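# Open all three clamps on the fixture

## Task

Release every one of the fixture's three clamps until each is completely open, without moving the parts from their places; a clamp that stays open only because the robot is still holding it does not count.

## Robot and tools

Robot: one Kinova Gen3 arm with seven revolute joints (waist, shoulder, upper arm roll, elbow, forearm roll, wrist pitch, wrist roll) carrying a Robotiq 2F-85 two-finger gripper. Both fingers are driven by a single command number. The base may sit slightly tilted on the table.

Frames. Scene frame: origin on the table surface below the arm's base, +z up, +y to the left when facing along +x. Gripper frame: +z runs out along the fingers, +y is the line along which the pads close. The reported end_effector_position is the point midway between the pads when closed; closed fingertips stick out about 19 mm past it, open ones about 6 mm. Closing also pushes the fingertips roughly 13 mm farther from the wrist, so keep that clearance above surfaces.

The row. Every motion command is a row of 9 numbers, each in [-1, 1], in this order: dx, dy, dz, rx, ry, rz, position, force_limit, speed. The first six are an offset (not an absolute pose) of the gripper, expressed in the gripper's own axes and measured from the gripper pose at the start of the action; 1.0 equals 0.6 m for dx/dy/dz and 180 degrees for the rotation, and rx, ry, rz form a single rotation vector. position: +1 fully open (85 mm), about -0.8 pads touching, -1 keeps closing until blocked. force_limit: grip force per pad, roughly 20 N at -1, 128 N at 0, 235 N at +1 (less on very thin items). speed: finger gap rate, about 20 mm/s at -1, 85 at 0, 150 at +1; quick closes grip a bit harder.

execute_actions(actions): a list of actions run one after another. Each action is a table of up to 15 rows; each row lasts one control step of 1/30 s, and if fewer than 15 rows are given the final row repeats to fill the action. Every row in an action is measured from that action's start pose, not from the previous row. For the first action of a call, the start pose is the latest pose reported in a result. An empty list just returns the current state and images. Each step, the commanded pose is limited to 70 mm and 16 degrees away from the measured one, so large offsets take several actions; after an action the arm continues at most to its last clipped pose, so send the remainder next.

move(target, speed, blocking): target is one row as above, an offset from the pose in the last result that showed one; the finger numbers are applied at the start. The gripper follows a straight path toward that pose, taking 0.5 to 10 s (longer paths halt after 10 s). speed is the path's top speed in m/s, 0.002 to 0.5, default 0.25; rotation is capped at twice that in rad/s. The path does not avoid obstacles, and the real hand can lag, drift or overshoot speed near full stretch. Faster moves and targets set deeper past a contact strike and press harder. With blocking=false the result comes back after 0.5 s while motion continues; then use wait or stop before sending more rows or moves.

wait(seconds): 0 to 10; lets the simulation run with the last command held, returning early if a running move finishes. stop(): brakes a running move (needs room; fingers keep moving). zoom_image(camera, region): enlarges part of the latest image from cam_head_left, cam_head_right or cam_wrist (each 672x504); region is [x0, y0, x1, y1] in pixels from the top-left, at most 504 by 504. read_manual(section): licence texts only. finished_scene(scene): ends the current scene, given its number; irreversible, and the goal must already hold and remain true.

Results. The state line gives end_effector_position in metres and end_effector_quat_wxyz in the scene frame (less accurate at long reach). "Hand target" is where the controller is currently heading. Actions calls also list positions at some steps; HELD marks steps partly held back. object_status: 0 moving, 1 blocked while opening, 2 blocked while closing (a grip), 3 reached the requested opening or pads met. Any new position value resets it to 0 briefly. Fingers stay put until position changes by at least 0.01; only then do new force_limit or speed values apply. position_measured is in counts: 3 open, about 78 = 60 mm, 130 = 40 mm, 180 = 20 mm, 230 pads together. A move result adds a "move:" line: done (settled near target) or off_target, moving, held, fault, plus limits (paced = pose clipped; held = some steps blocked, after which the arm may jump faster), and distance to target. "pose unreachable" means the clearance check altered or blocked the command; a mount block or post under the base counts as arm.

What to avoid. Never push anything off the table. Avoid drops, slips, slams, hard impacts and very hard pushes. Contact torque reaching a joint's load limit (47.5 N m for the first four joints, 29.9 N m for the three wrist joints, held weight included) stops the arm for 10 s and skips the rest of the call. Holding loads heats motors: MOTOR HOT appears from 60 °C, and at 75 °C an OVER-TEMPERATURE FAULT lets the arm sink. A held part may occasionally be tugged. While you think, the robot keeps executing its last command. Joint ranges: shoulder ±2.250, elbow ±2.580, wrist pitch ±2.100 rad; the others ±6.283 rad. The elbow cannot fully straighten.

Each tool is called after "Emit:" by a JSON object that holds its "method" and its "body".

## Session

Emit:
{"method": "execute_actions", "body": {"actions": []}}

Scene clock: 0.00 s.
end_effector_position=(+0.5577, +0.1822, +0.1789) position_measured=3 object_status=3 end_effector_quat_wxyz=(+0.469, +0.725, +0.101, +0.494)
Joint positions: [-0.85   0.692  0.021  2.143  1.678  1.345  2.17 ]
Joint velocities: [-0.     0.001  0.    -0.     0.    -0.    -0.001]
Motor temperatures (°C, as the motors report them): [30 23 25 25 32 37 42]
Hand target: +0.558, +0.182, +0.179; +0.469, +0.725, +0.101, +0.494

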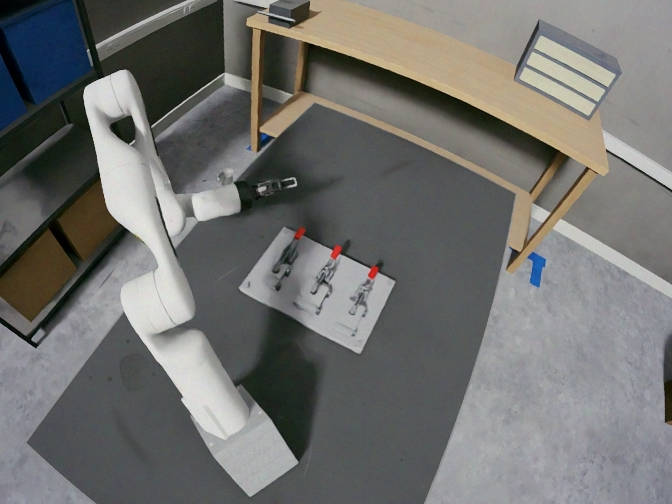

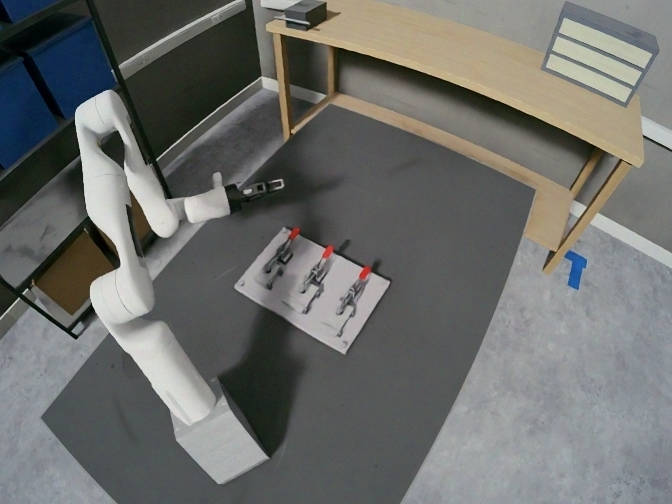

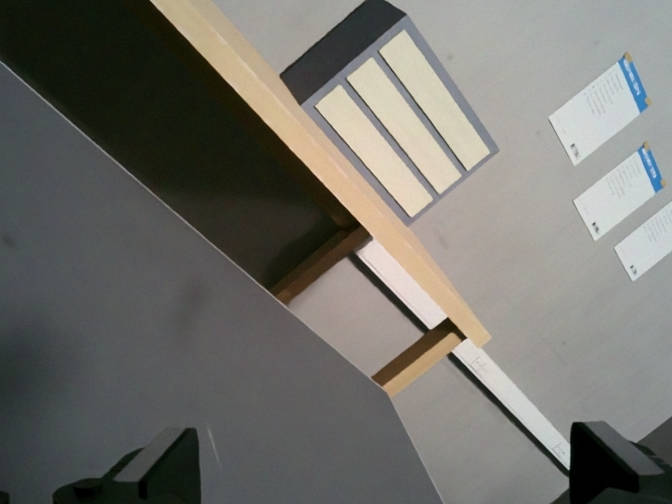

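Emit:
{"method": "zoom_image", "body": {"camera": "cam_head_left", "region": [220, 210, 420, 360]}}

Emit:
{"method": "zoom_image", "body": {"camera": "cam_head_right", "region": [220, 210, 420, 360]}}

Region (220, 210, 420, 360) of cam_head_left's 672x504 image, scaled by 2.520, with more detail than that image has; it fills the top 378 rows of this view, and the rest is white.

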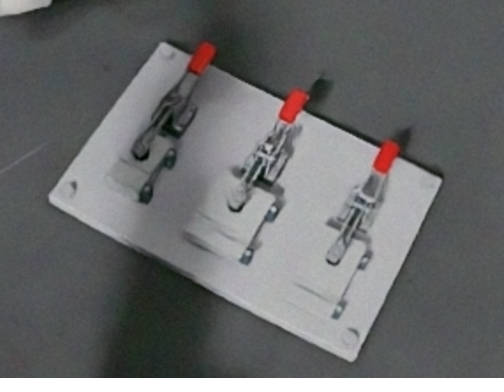

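Region (220, 210, 420, 360) of cam_head_right's 672x504 image, scaled by 2.520, with more detail than that image has; it fills the top 378 rows of this view, and the rest is white.

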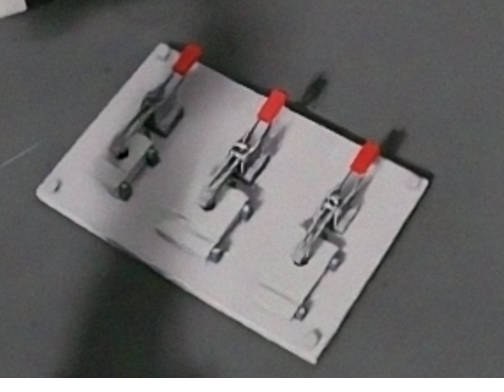

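Emit:
{"method": "move", "body": {"target": [-0.045,0.507,0.004,0.33,-0.347,0.071,1,0,0], "speed": 0.3}}

Scene clock: 3.73 s.
end_effector_position=(+0.4504, +0.0027, +0.3992) position_measured=3 object_status=3 end_effector_quat_wxyz=(-0.001, +1.000, -0.000, +0.000)
Joint positions: [ 0.345  0.406  0.646  1.579  2.389 -1.607  2.66 ]
Joint velocities: [ 0.002  0.006  0.001 -0.    -0.001 -0.001 -0.001]
Motor temperatures (°C, as the motors report them): [30 23 25 25 32 37 42]
Hand target: +0.450, +0.003, +0.399; -0.001, +1.000, -0.001, +0.000
Off the commanded pose: 0.002 m, 0 deg.
move: done

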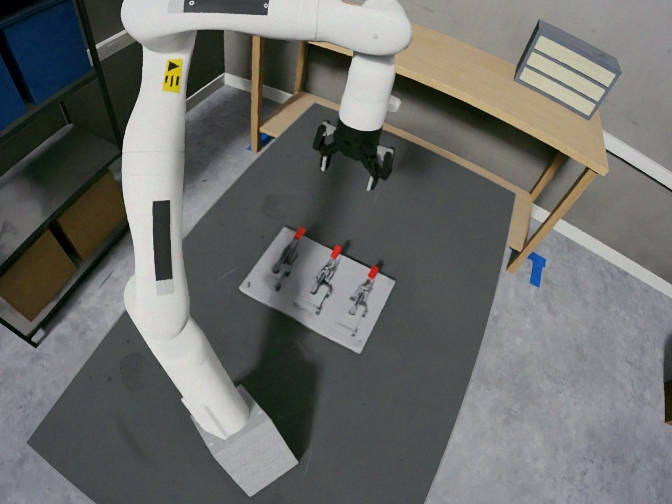

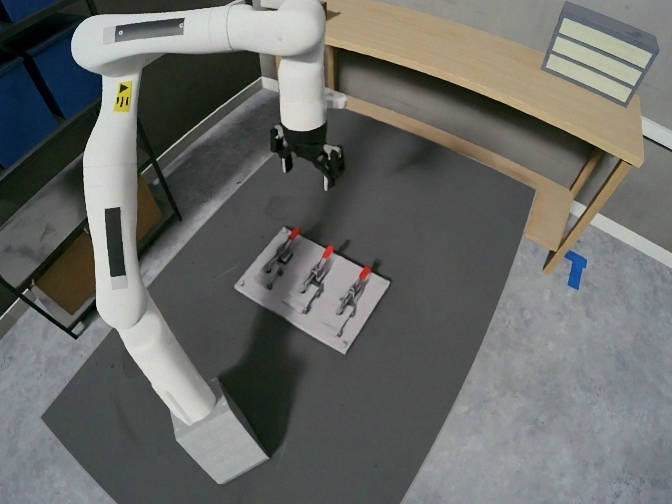

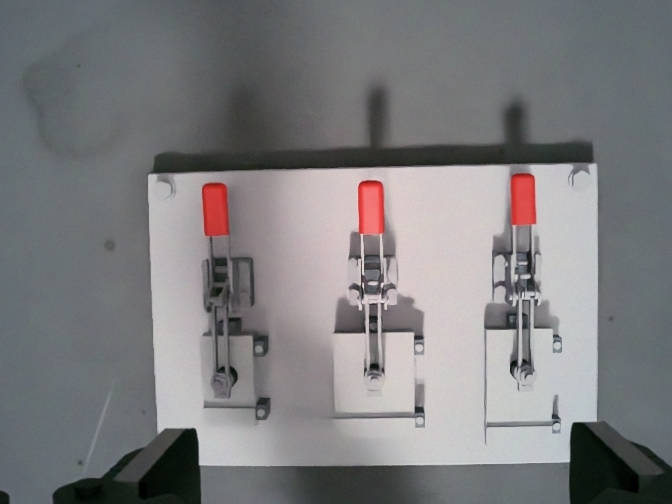

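Emit:
{"method": "move", "body": {"target": [0.08,0.02,0.3,0,0,0,1,0,0], "speed": 0.3}}

Scene clock: 5.03 s.
end_effector_position=(+0.4984, -0.0093, +0.2196) position_measured=3 object_status=3 end_effector_quat_wxyz=(-0.001, +1.000, -0.001, +0.000)
Joint positions: [ 0.181  0.619  0.525  1.747  2.166 -1.226  2.729]
Joint velocities: [-0.     0.004 -0.002 -0.     0.001  0.001 -0.002]
Motor temperatures (°C, as the motors report them): [30 23 25 25 32 37 42]
Hand target: +0.498, -0.009, +0.219; -0.001, +1.000, -0.001, +0.000
Off the commanded pose: 0.001 m, 0 deg.
move: done

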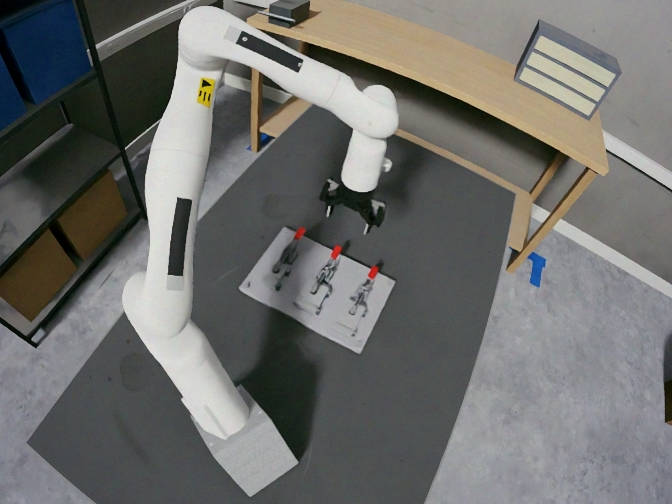

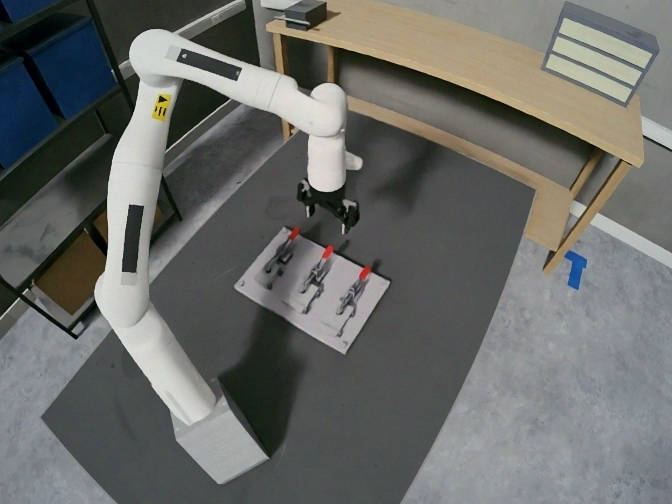

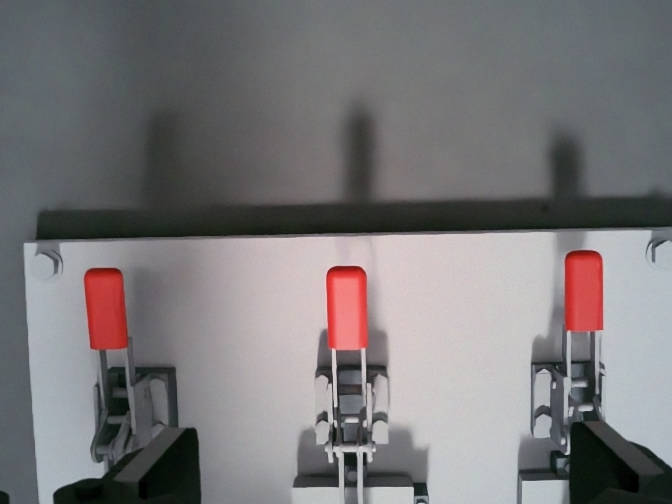

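Emit:
{"method": "move", "body": {"target": [0.016,-0.025,0.2,0,0,0,0.2,0,0], "speed": 0.2}}

Emit:
{"method": "zoom_image", "body": {"camera": "cam_head_left", "region": [240, 190, 420, 325]}}

Emit:
{"method": "zoom_image", "body": {"camera": "cam_head_right", "region": [240, 190, 420, 325]}}

Scene clock: 6.43 s.
end_effector_position=(+0.5081, +0.0055, +0.1000) position_measured=104 object_status=3 end_effector_quat_wxyz=(-0.000, +1.000, -0.001, +0.001)
Joint positions: [ 0.073  0.766  0.416  1.817  1.963 -1.003  2.809]
Joint velocities: [-0.001  0.007 -0.002 -0.     0.001  0.002 -0.003]
Motor temperatures (°C, as the motors report them): [30 23 25 25 32 37 42]
Hand target: +0.508, +0.005, +0.100; -0.000, +1.000, -0.001, +0.000
Off the commanded pose: 0.000 m, 0 deg.
move: done

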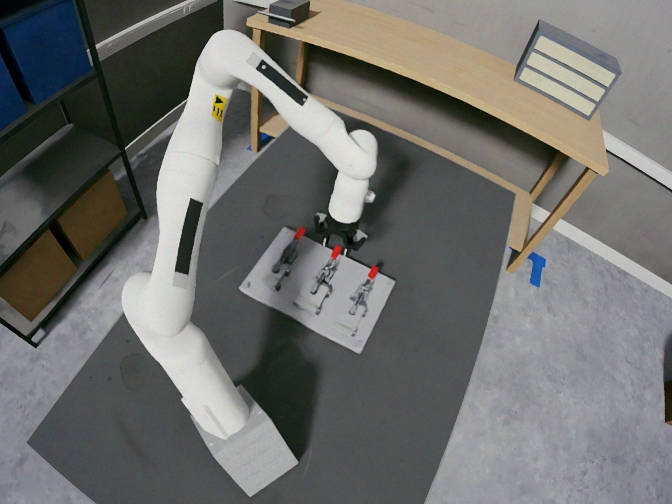

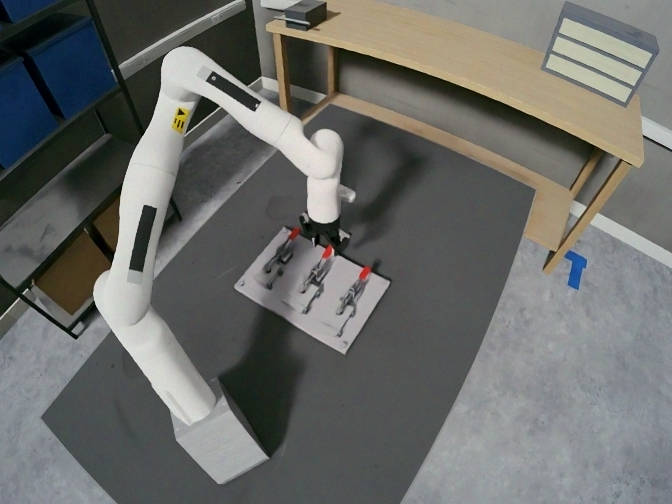

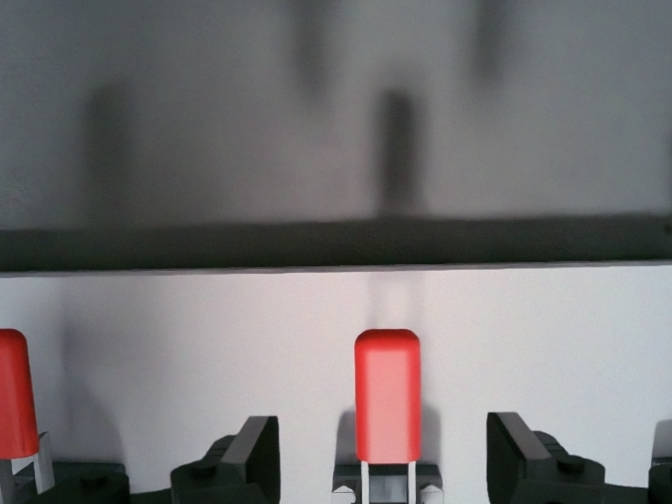

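Region (240, 190, 420, 325) of cam_head_left's 672x504 image, scaled by 2.800, with more detail than that image has; it fills the top 378 rows of this view, and the rest is white.

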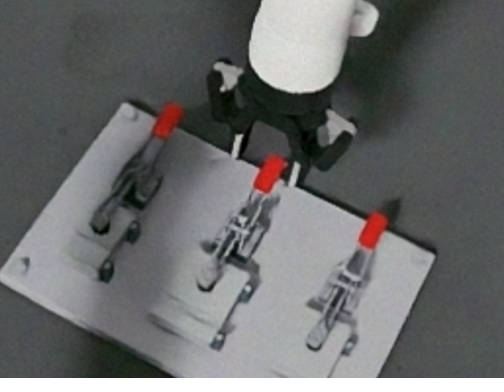

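Region (240, 190, 420, 325) of cam_head_right's 672x504 image, scaled by 2.800, with more detail than that image has; it fills the top 378 rows of this view, and the rest is white.

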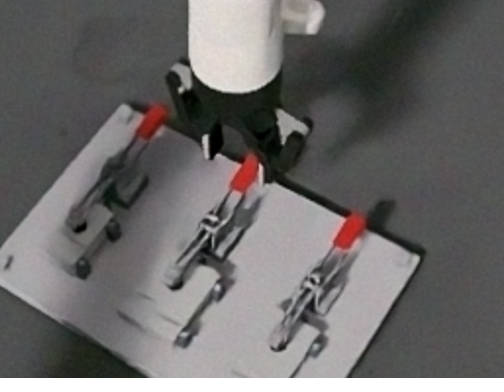

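Emit:
{"method": "move", "body": {"target": [0.005,0.003,0.088,0,0,0,0.2,0,0], "speed": 0.08}}

Emit:
{"method": "zoom_image", "body": {"camera": "cam_head_left", "region": [240, 190, 420, 325]}}

Scene clock: 7.57 s.
end_effector_position=(+0.5113, +0.0038, +0.0475) position_measured=104 object_status=3 end_effector_quat_wxyz=(-0.000, +1.000, -0.001, +0.001)
Joint positions: [ 0.047  0.857  0.362  1.806  1.866 -0.927  2.861]
Joint velocities: [ 0.001  0.004 -0.001 -0.     0.001  0.001 -0.001]
Motor temperatures (°C, as the motors report them): [30 23 25 25 32 37 42]
Hand target: +0.511, +0.004, +0.047; -0.000, +1.000, -0.001, +0.001
Off the commanded pose: 0.000 m, 0 deg.
move: done

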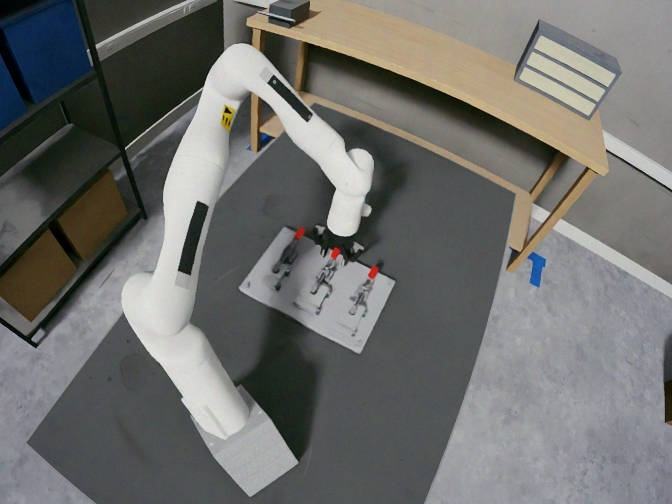

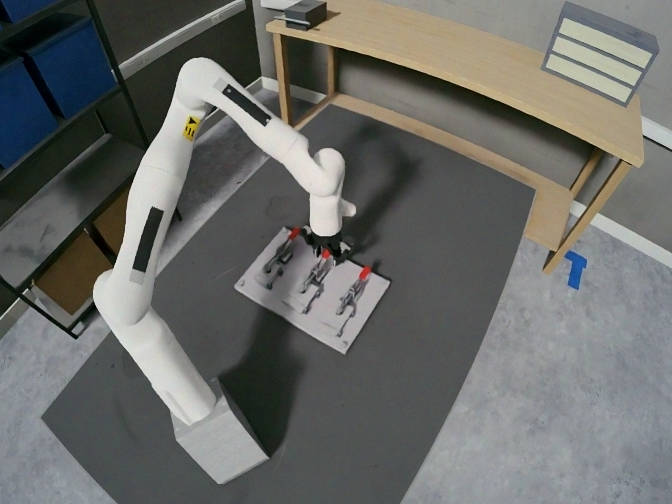

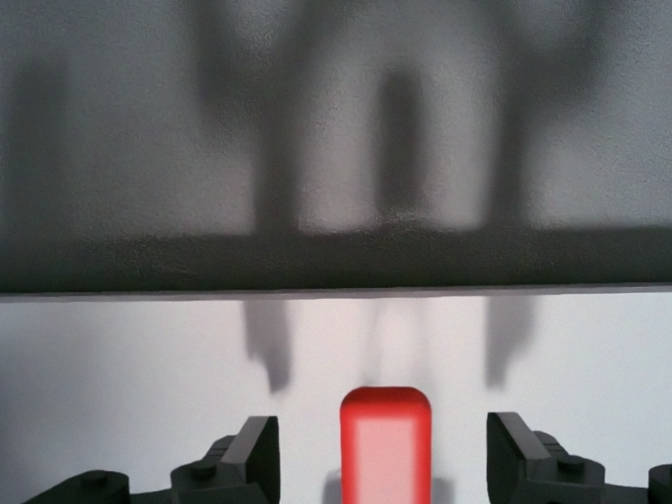

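Region (240, 190, 420, 325) of cam_head_left's 672x504 image, scaled by 2.800, with more detail than that image has; it fills the top 378 rows of this view, and the rest is white.

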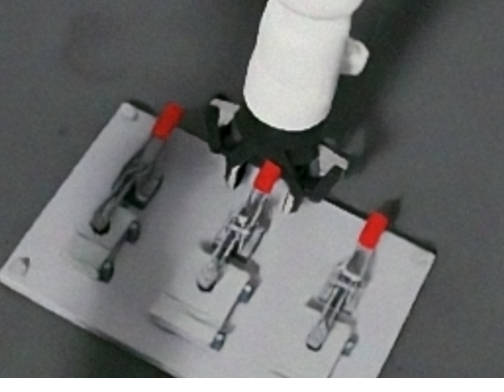

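Emit:
{"method": "execute_actions", "body": {"actions": [[[0,0,-0.008,0,0,0,-1,-0.3,0]],[[0,0,0,0,0,0,-1,-0.3,0]]]}}

Emit:
{"method": "move", "body": {"target": [-0.004,0,-0.035,0,0,0,-1,-0.3,0], "speed": 0.03}}

Emit:
{"method": "zoom_image", "body": {"camera": "cam_head_left", "region": [240, 190, 420, 325]}}

Scene clock: 8.70 s.
end_effector_position=(+0.5113, +0.0035, +0.0524) position_measured=189 object_status=2 end_effector_quat_wxyz=(-0.000, +1.000, -0.001, +0.001)
Joint positions: [ 0.049  0.849  0.367  1.807  1.875 -0.933  2.855]
Joint velocities: [-0.    -0.001 -0.     0.     0.     0.    -0.001]
Motor temperatures (°C, as the motors report them): [30 23 25 25 32 37 42]
Hand target: +0.511, +0.004, +0.052; -0.000, +1.000, -0.001, +0.001
Off the commanded pose: 0.000 m, 0 deg.
Step readings (end_effector_position; steps 1 to 15: 1st action; 16 to 30: 2nd action):
0: (+0.5112, +0.0037, +0.0474)
1: (+0.5114, +0.0039, +0.0481)
2: (+0.5114, +0.0044, +0.0503)
4: (+0.5114, +0.0035, +0.0522)
8: (+0.5112, +0.0037, +0.0522)
15: (+0.5113, +0.0036, +0.0524)
16: (+0.5113, +0.0035, +0.0524)
17: (+0.5113, +0.0035, +0.0524)
19: (+0.5113, +0.0035, +0.0524)
23: (+0.5113, +0.0035, +0.0524)
30: end_effector_position above

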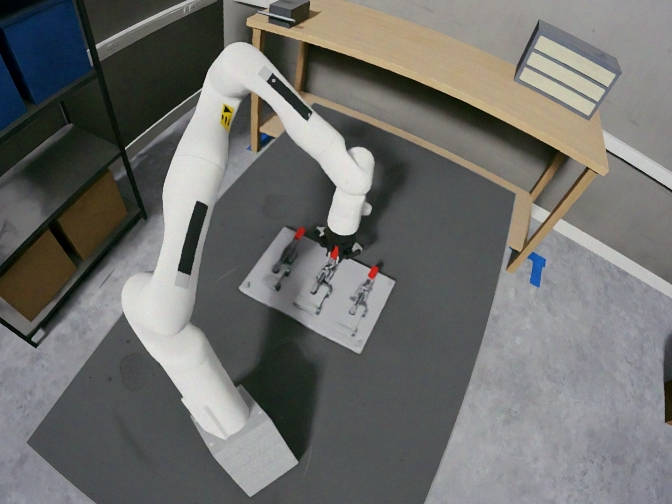

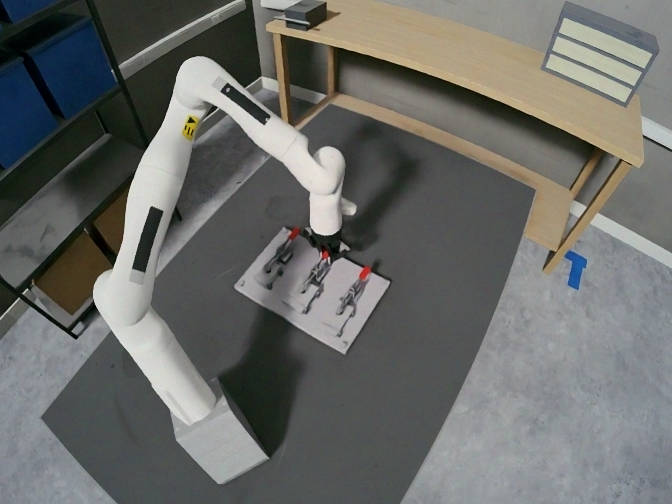

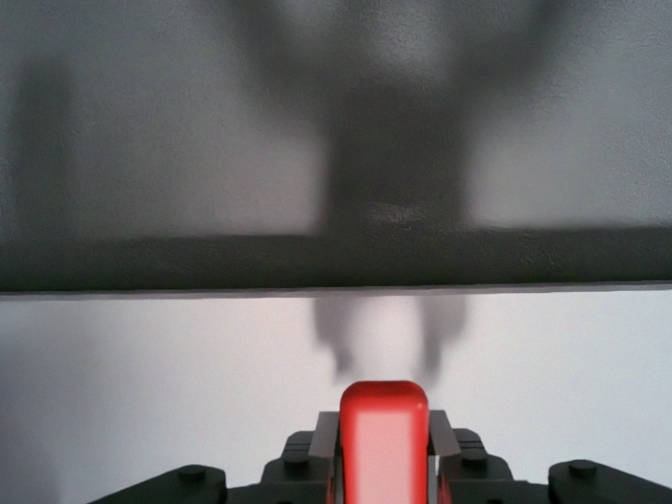

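Scene clock: 9.63 s.
end_effector_position=(+0.5018, +0.0037, +0.0653) position_measured=189 object_status=2 end_effector_quat_wxyz=(-0.001, +1.000, -0.003, -0.008)
Joint positions: [ 0.061  0.825  0.376  1.82   1.917 -0.954  2.838]
Joint velocities: [ 0.005 -0.002 -0.008 -0.     0.004  0.006 -0.001]
Motor temperatures (°C, as the motors report them): [30 23 25 25 32 37 42]
Hand target: +0.509, +0.004, +0.073; -0.000, +1.000, -0.001, +0.001
Off the commanded pose: 0.011 m, 1 deg.
move: off_target

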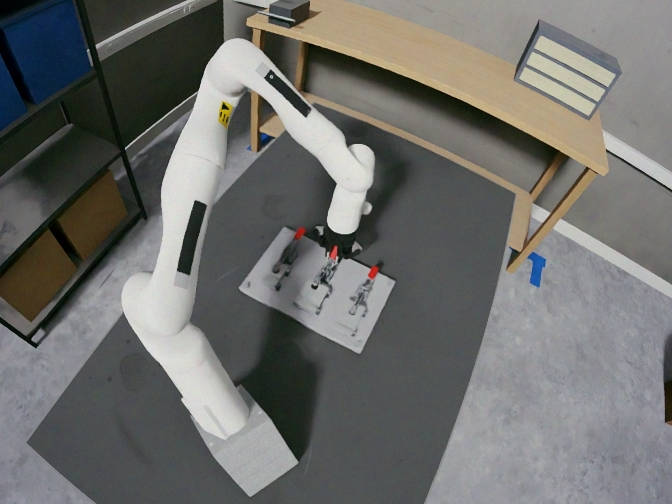

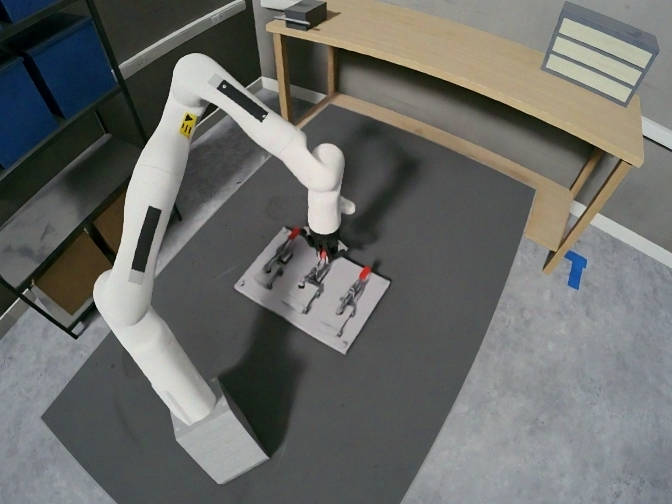

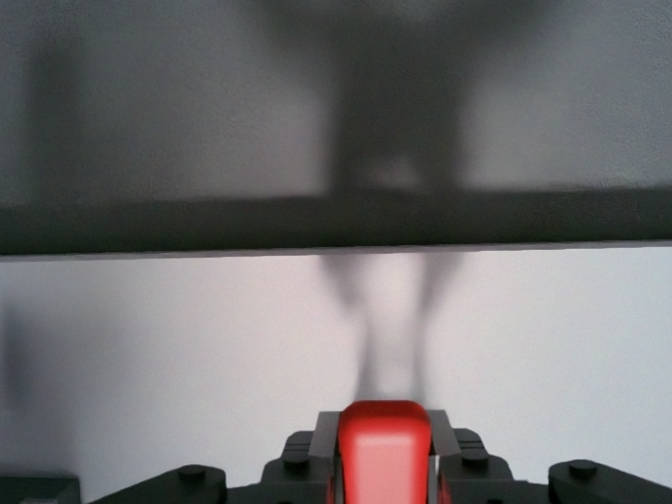

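Region (240, 190, 420, 325) of cam_head_left's 672x504 image, scaled by 2.800, with more detail than that image has; it fills the top 378 rows of this view, and the rest is white.

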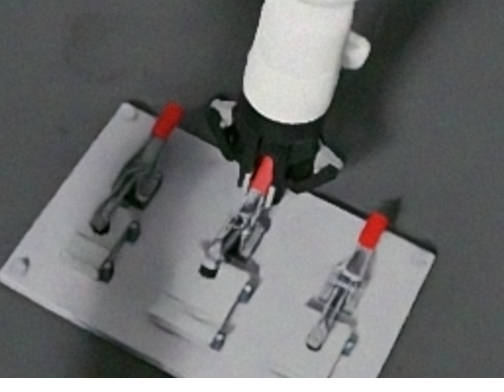

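Emit:
{"method": "move", "body": {"target": [-0.028,0,-0.024,0,0,0,-1,-0.3,0], "speed": 0.03}}

Emit:
{"method": "zoom_image", "body": {"camera": "cam_head_left", "region": [240, 190, 420, 325]}}

Scene clock: 10.83 s.
end_effector_position=(+0.4847, +0.0037, +0.0750) position_measured=189 object_status=2 end_effector_quat_wxyz=(-0.001, +1.000, -0.002, -0.011)
Joint positions: [ 0.074  0.797  0.378  1.873  1.923 -0.95   2.872]
Joint velocities: [ 0.003 -0.002 -0.005  0.     0.002  0.003 -0.001]
Motor temperatures (°C, as the motors report them): [30 23 25 25 32 37 42]
Hand target: +0.485, +0.004, +0.080; -0.001, +1.000, -0.003, -0.008
Off the commanded pose: 0.005 m, 0 deg.
move: off_target

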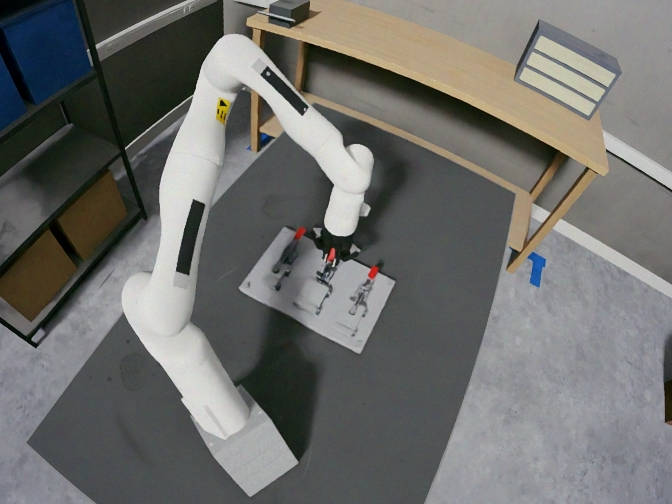

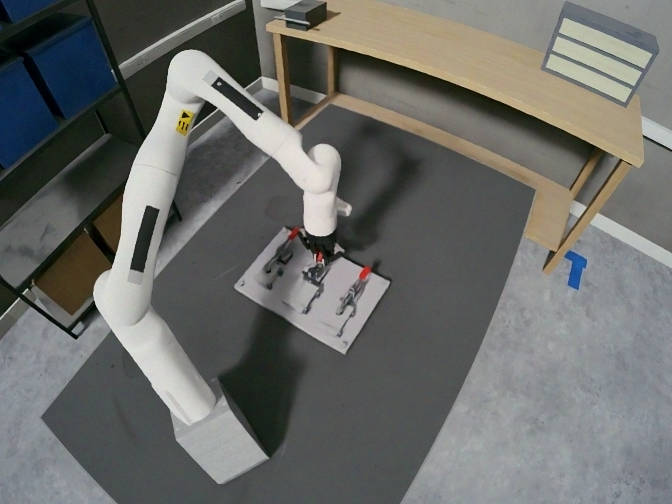

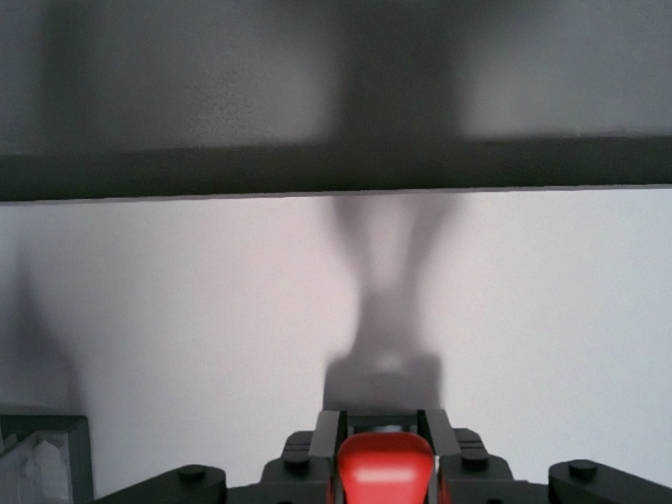

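Region (240, 190, 420, 325) of cam_head_left's 672x504 image, scaled by 2.800, with more detail than that image has; it fills the top 378 rows of this view, and the rest is white.

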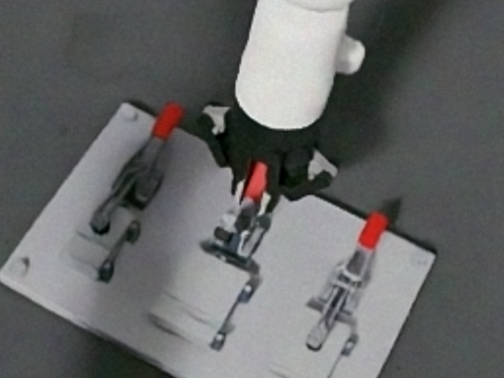

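Emit:
{"method": "move", "body": {"target": [-0.02,0,-0.006,0,0,0,-1,-0.3,0], "speed": 0.025}}

Emit:
{"method": "zoom_image", "body": {"camera": "cam_head_left", "region": [270, 210, 390, 300]}}

Scene clock: 11.67 s.
end_effector_position=(+0.4767, +0.0037, +0.0766) position_measured=189 object_status=2 end_effector_quat_wxyz=(-0.000, +1.000, -0.001, -0.008)
Joint positions: [ 0.079  0.787  0.375  1.905  1.909 -0.937  2.905]
Joint velocities: [ 0.001  0.    -0.001  0.     0.001  0.001 -0.002]
Motor temperatures (°C, as the motors report them): [30 23 25 25 32 37 42]
Hand target: +0.473, +0.004, +0.079; -0.001, +1.000, -0.002, -0.011
Off the commanded pose: 0.005 m, 0 deg.
move: off_target

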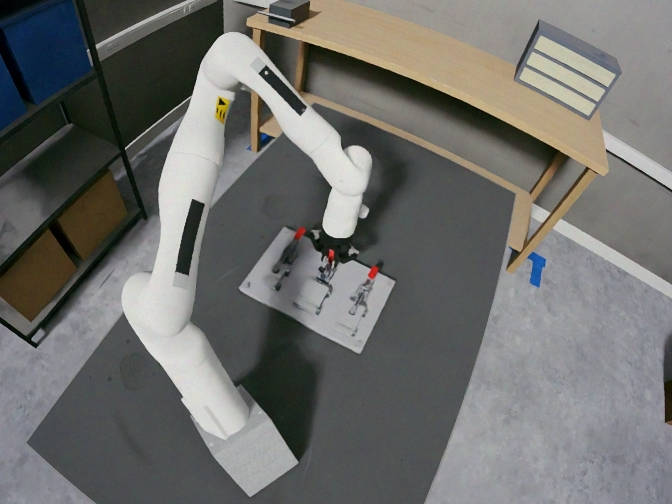

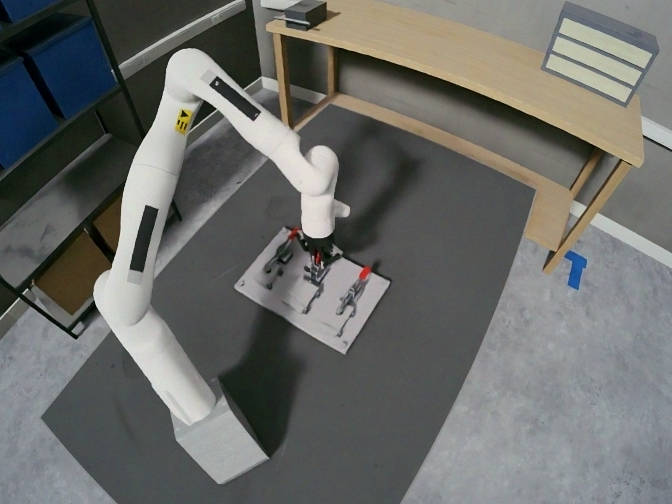

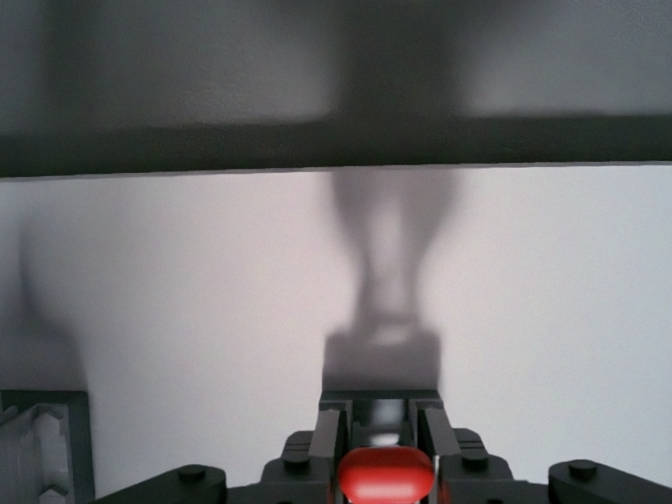

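Region (270, 210, 390, 300) of cam_head_left's 672x504 image, scaled by 4.200, with more detail than that image has; it fills the top 378 rows of this view, and the rest is white.

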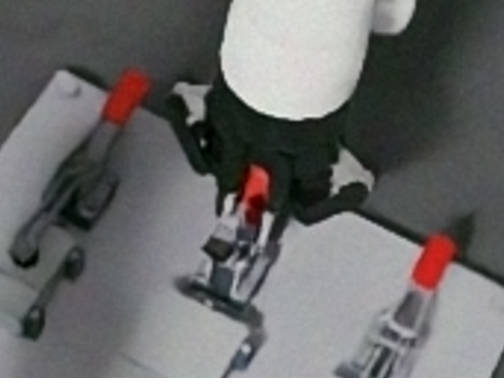

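Emit:
{"method": "execute_actions", "body": {"actions": [[[0,0,0,0,0,0,0.2,0,0.5]],[[0.03,0,-0.1,0,0,0,0.2,0,0.5]],[[0.03,0,-0.1,0,0,0,0.2,0,0.5]],[[0,0,0,0,0,0,0.2,0,0.5]]]}}

Emit:
{"method": "zoom_image", "body": {"camera": "cam_head_left", "region": [270, 210, 390, 300]}}

Emit:
{"method": "zoom_image", "body": {"camera": "cam_head_right", "region": [270, 210, 390, 300]}}

Scene clock: 13.83 s.
end_effector_position=(+0.5146, +0.0040, +0.1954) position_measured=104 object_status=3 end_effector_quat_wxyz=(-0.000, +1.000, -0.001, -0.009)
Joint positions: [ 0.139  0.646  0.492  1.715  2.158 -1.195  2.668]
Joint velocities: [-0.  0. -0. -0. -0. -0.  0.]
Motor temperatures (°C, as the motors report them): [30 23 25 25 32 37 42]
Hand target: +0.515, +0.004, +0.195; -0.000, +1.000, -0.001, -0.009
Off the commanded pose: 0.000 m, 0 deg.
Step readings (end_effector_position; steps 1 to 15: 1st action; 16 to 30: 2nd action; 31 to 45: 3rd action; 46 to 60: 4th action):
0: (+0.4767, +0.0037, +0.0766)
1: (+0.4769, +0.0037, +0.0762)
2: (+0.4779, +0.0036, +0.0759)
4: (+0.4773, +0.0039, +0.0760)
8: (+0.4767, +0.0037, +0.0765)
15: (+0.4767, +0.0037, +0.0766)
16: (+0.4771, +0.0038, +0.0773)
17: (+0.4786, +0.0043, +0.0810)
19: (+0.4853, +0.0047, +0.0994)
23: (+0.4944, +0.0016, +0.1339)
30: (+0.4956, +0.0038, +0.1359)
31: (+0.4959, +0.0039, +0.1368)
32: (+0.4972, +0.0043, +0.1406)
34: (+0.5035, +0.0044, +0.1598)
38: (+0.5128, +0.0013, +0.1932)
45: (+0.5146, +0.0040, +0.1954)
46: (+0.5146, +0.0040, +0.1954)
47: (+0.5146, +0.0040, +0.1954)
49: (+0.5146, +0.0040, +0.1954)
53: (+0.5146, +0.0040, +0.1954)
60: end_effector_position above

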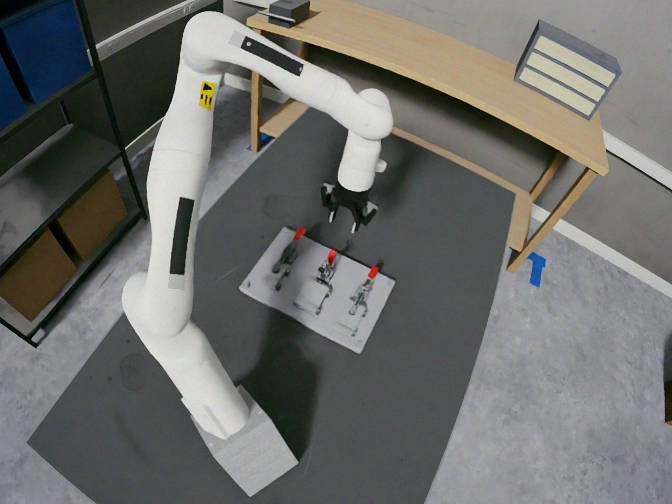

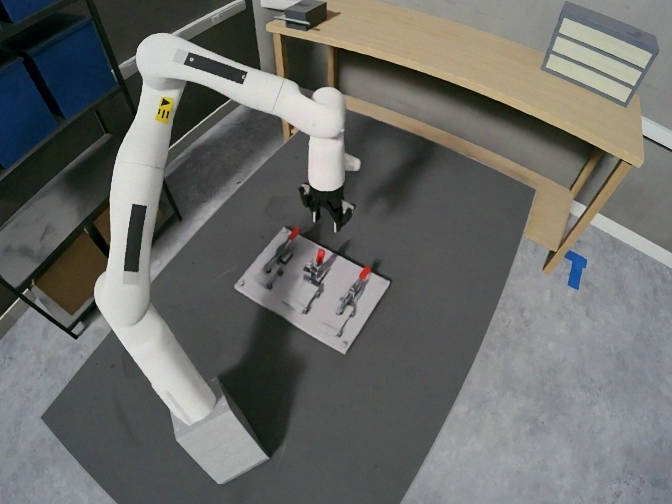

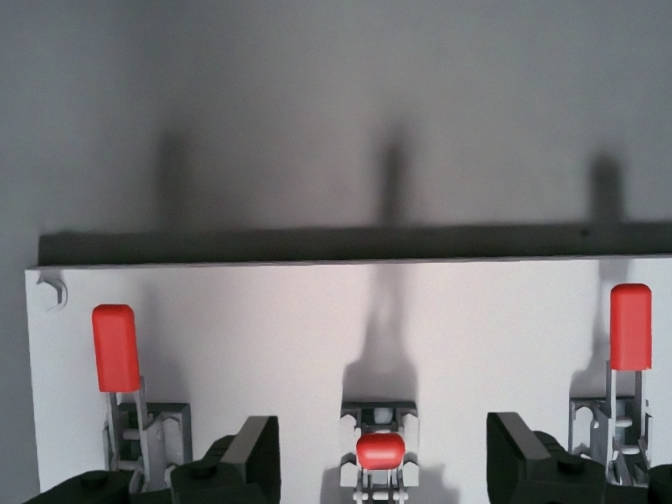

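Region (270, 210, 390, 300) of cam_head_left's 672x504 image, scaled by 4.200, with more detail than that image has; it fills the top 378 rows of this view, and the rest is white.

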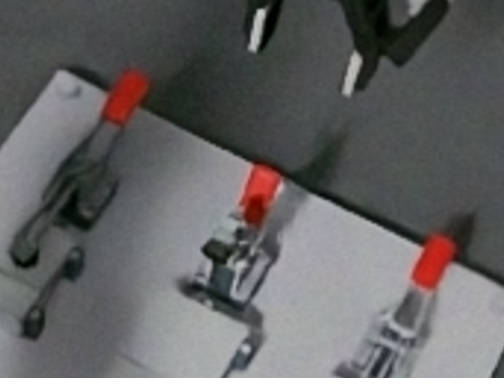

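Region (270, 210, 390, 300) of cam_head_right's 672x504 image, scaled by 4.200, with more detail than that image has; it fills the top 378 rows of this view, and the rest is white.

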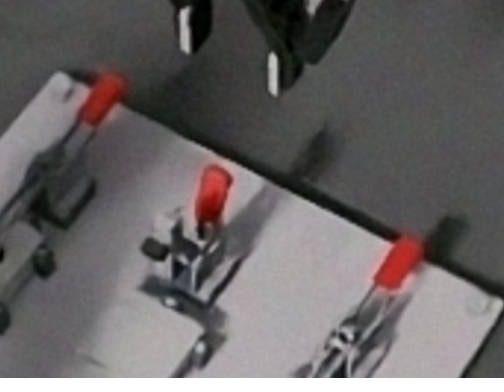

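Emit:
{"method": "move", "body": {"target": [0.002,0.185,0.13,0,0.006,0,0.2,0,0], "speed": 0.25}}

Scene clock: 15.23 s.
end_effector_position=(+0.5149, -0.1070, +0.1178) position_measured=104 object_status=3 end_effector_quat_wxyz=(-0.000, +1.000, -0.001, +0.001)
Joint positions: [ 0.282  0.933  0.421  1.618  2.02  -1.115  2.888]
Joint velocities: [ 0.002  0.004 -0.    -0.    -0.     0.     0.001]
Motor temperatures (°C, as the motors report them): [30 23 25 25 32 37 42]
Hand target: +0.515, -0.107, +0.118; -0.000, +1.000, -0.001, +0.001
Off the commanded pose: 0.001 m, 0 deg.
move: done

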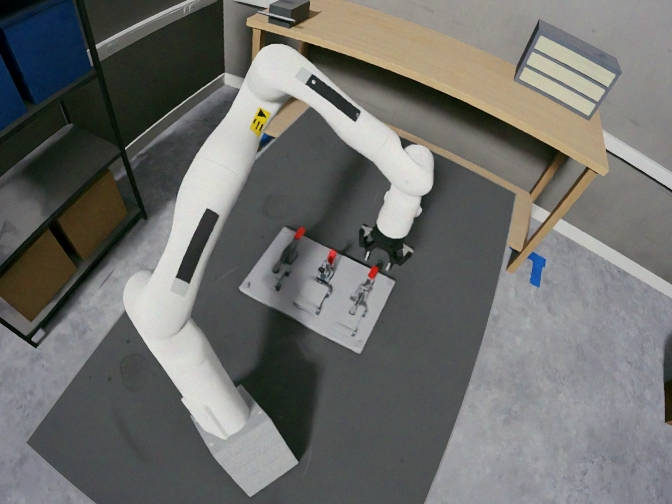

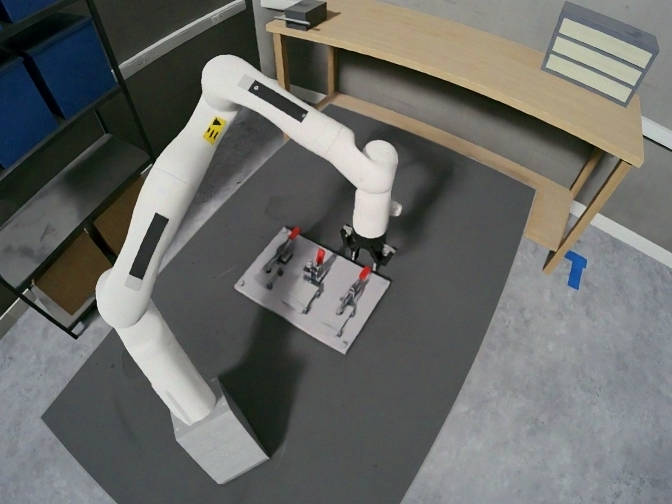

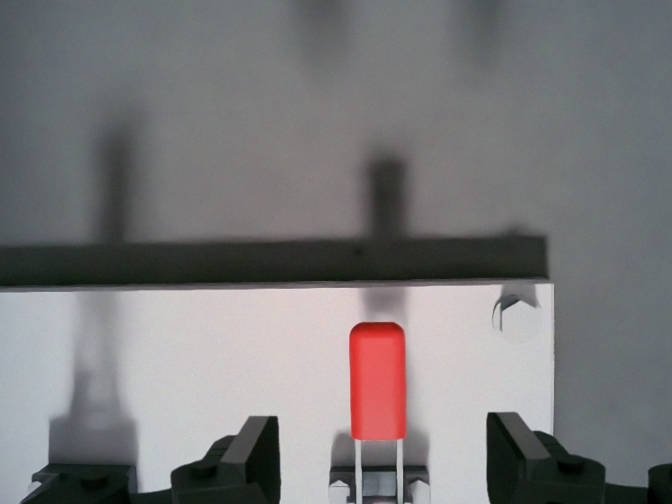

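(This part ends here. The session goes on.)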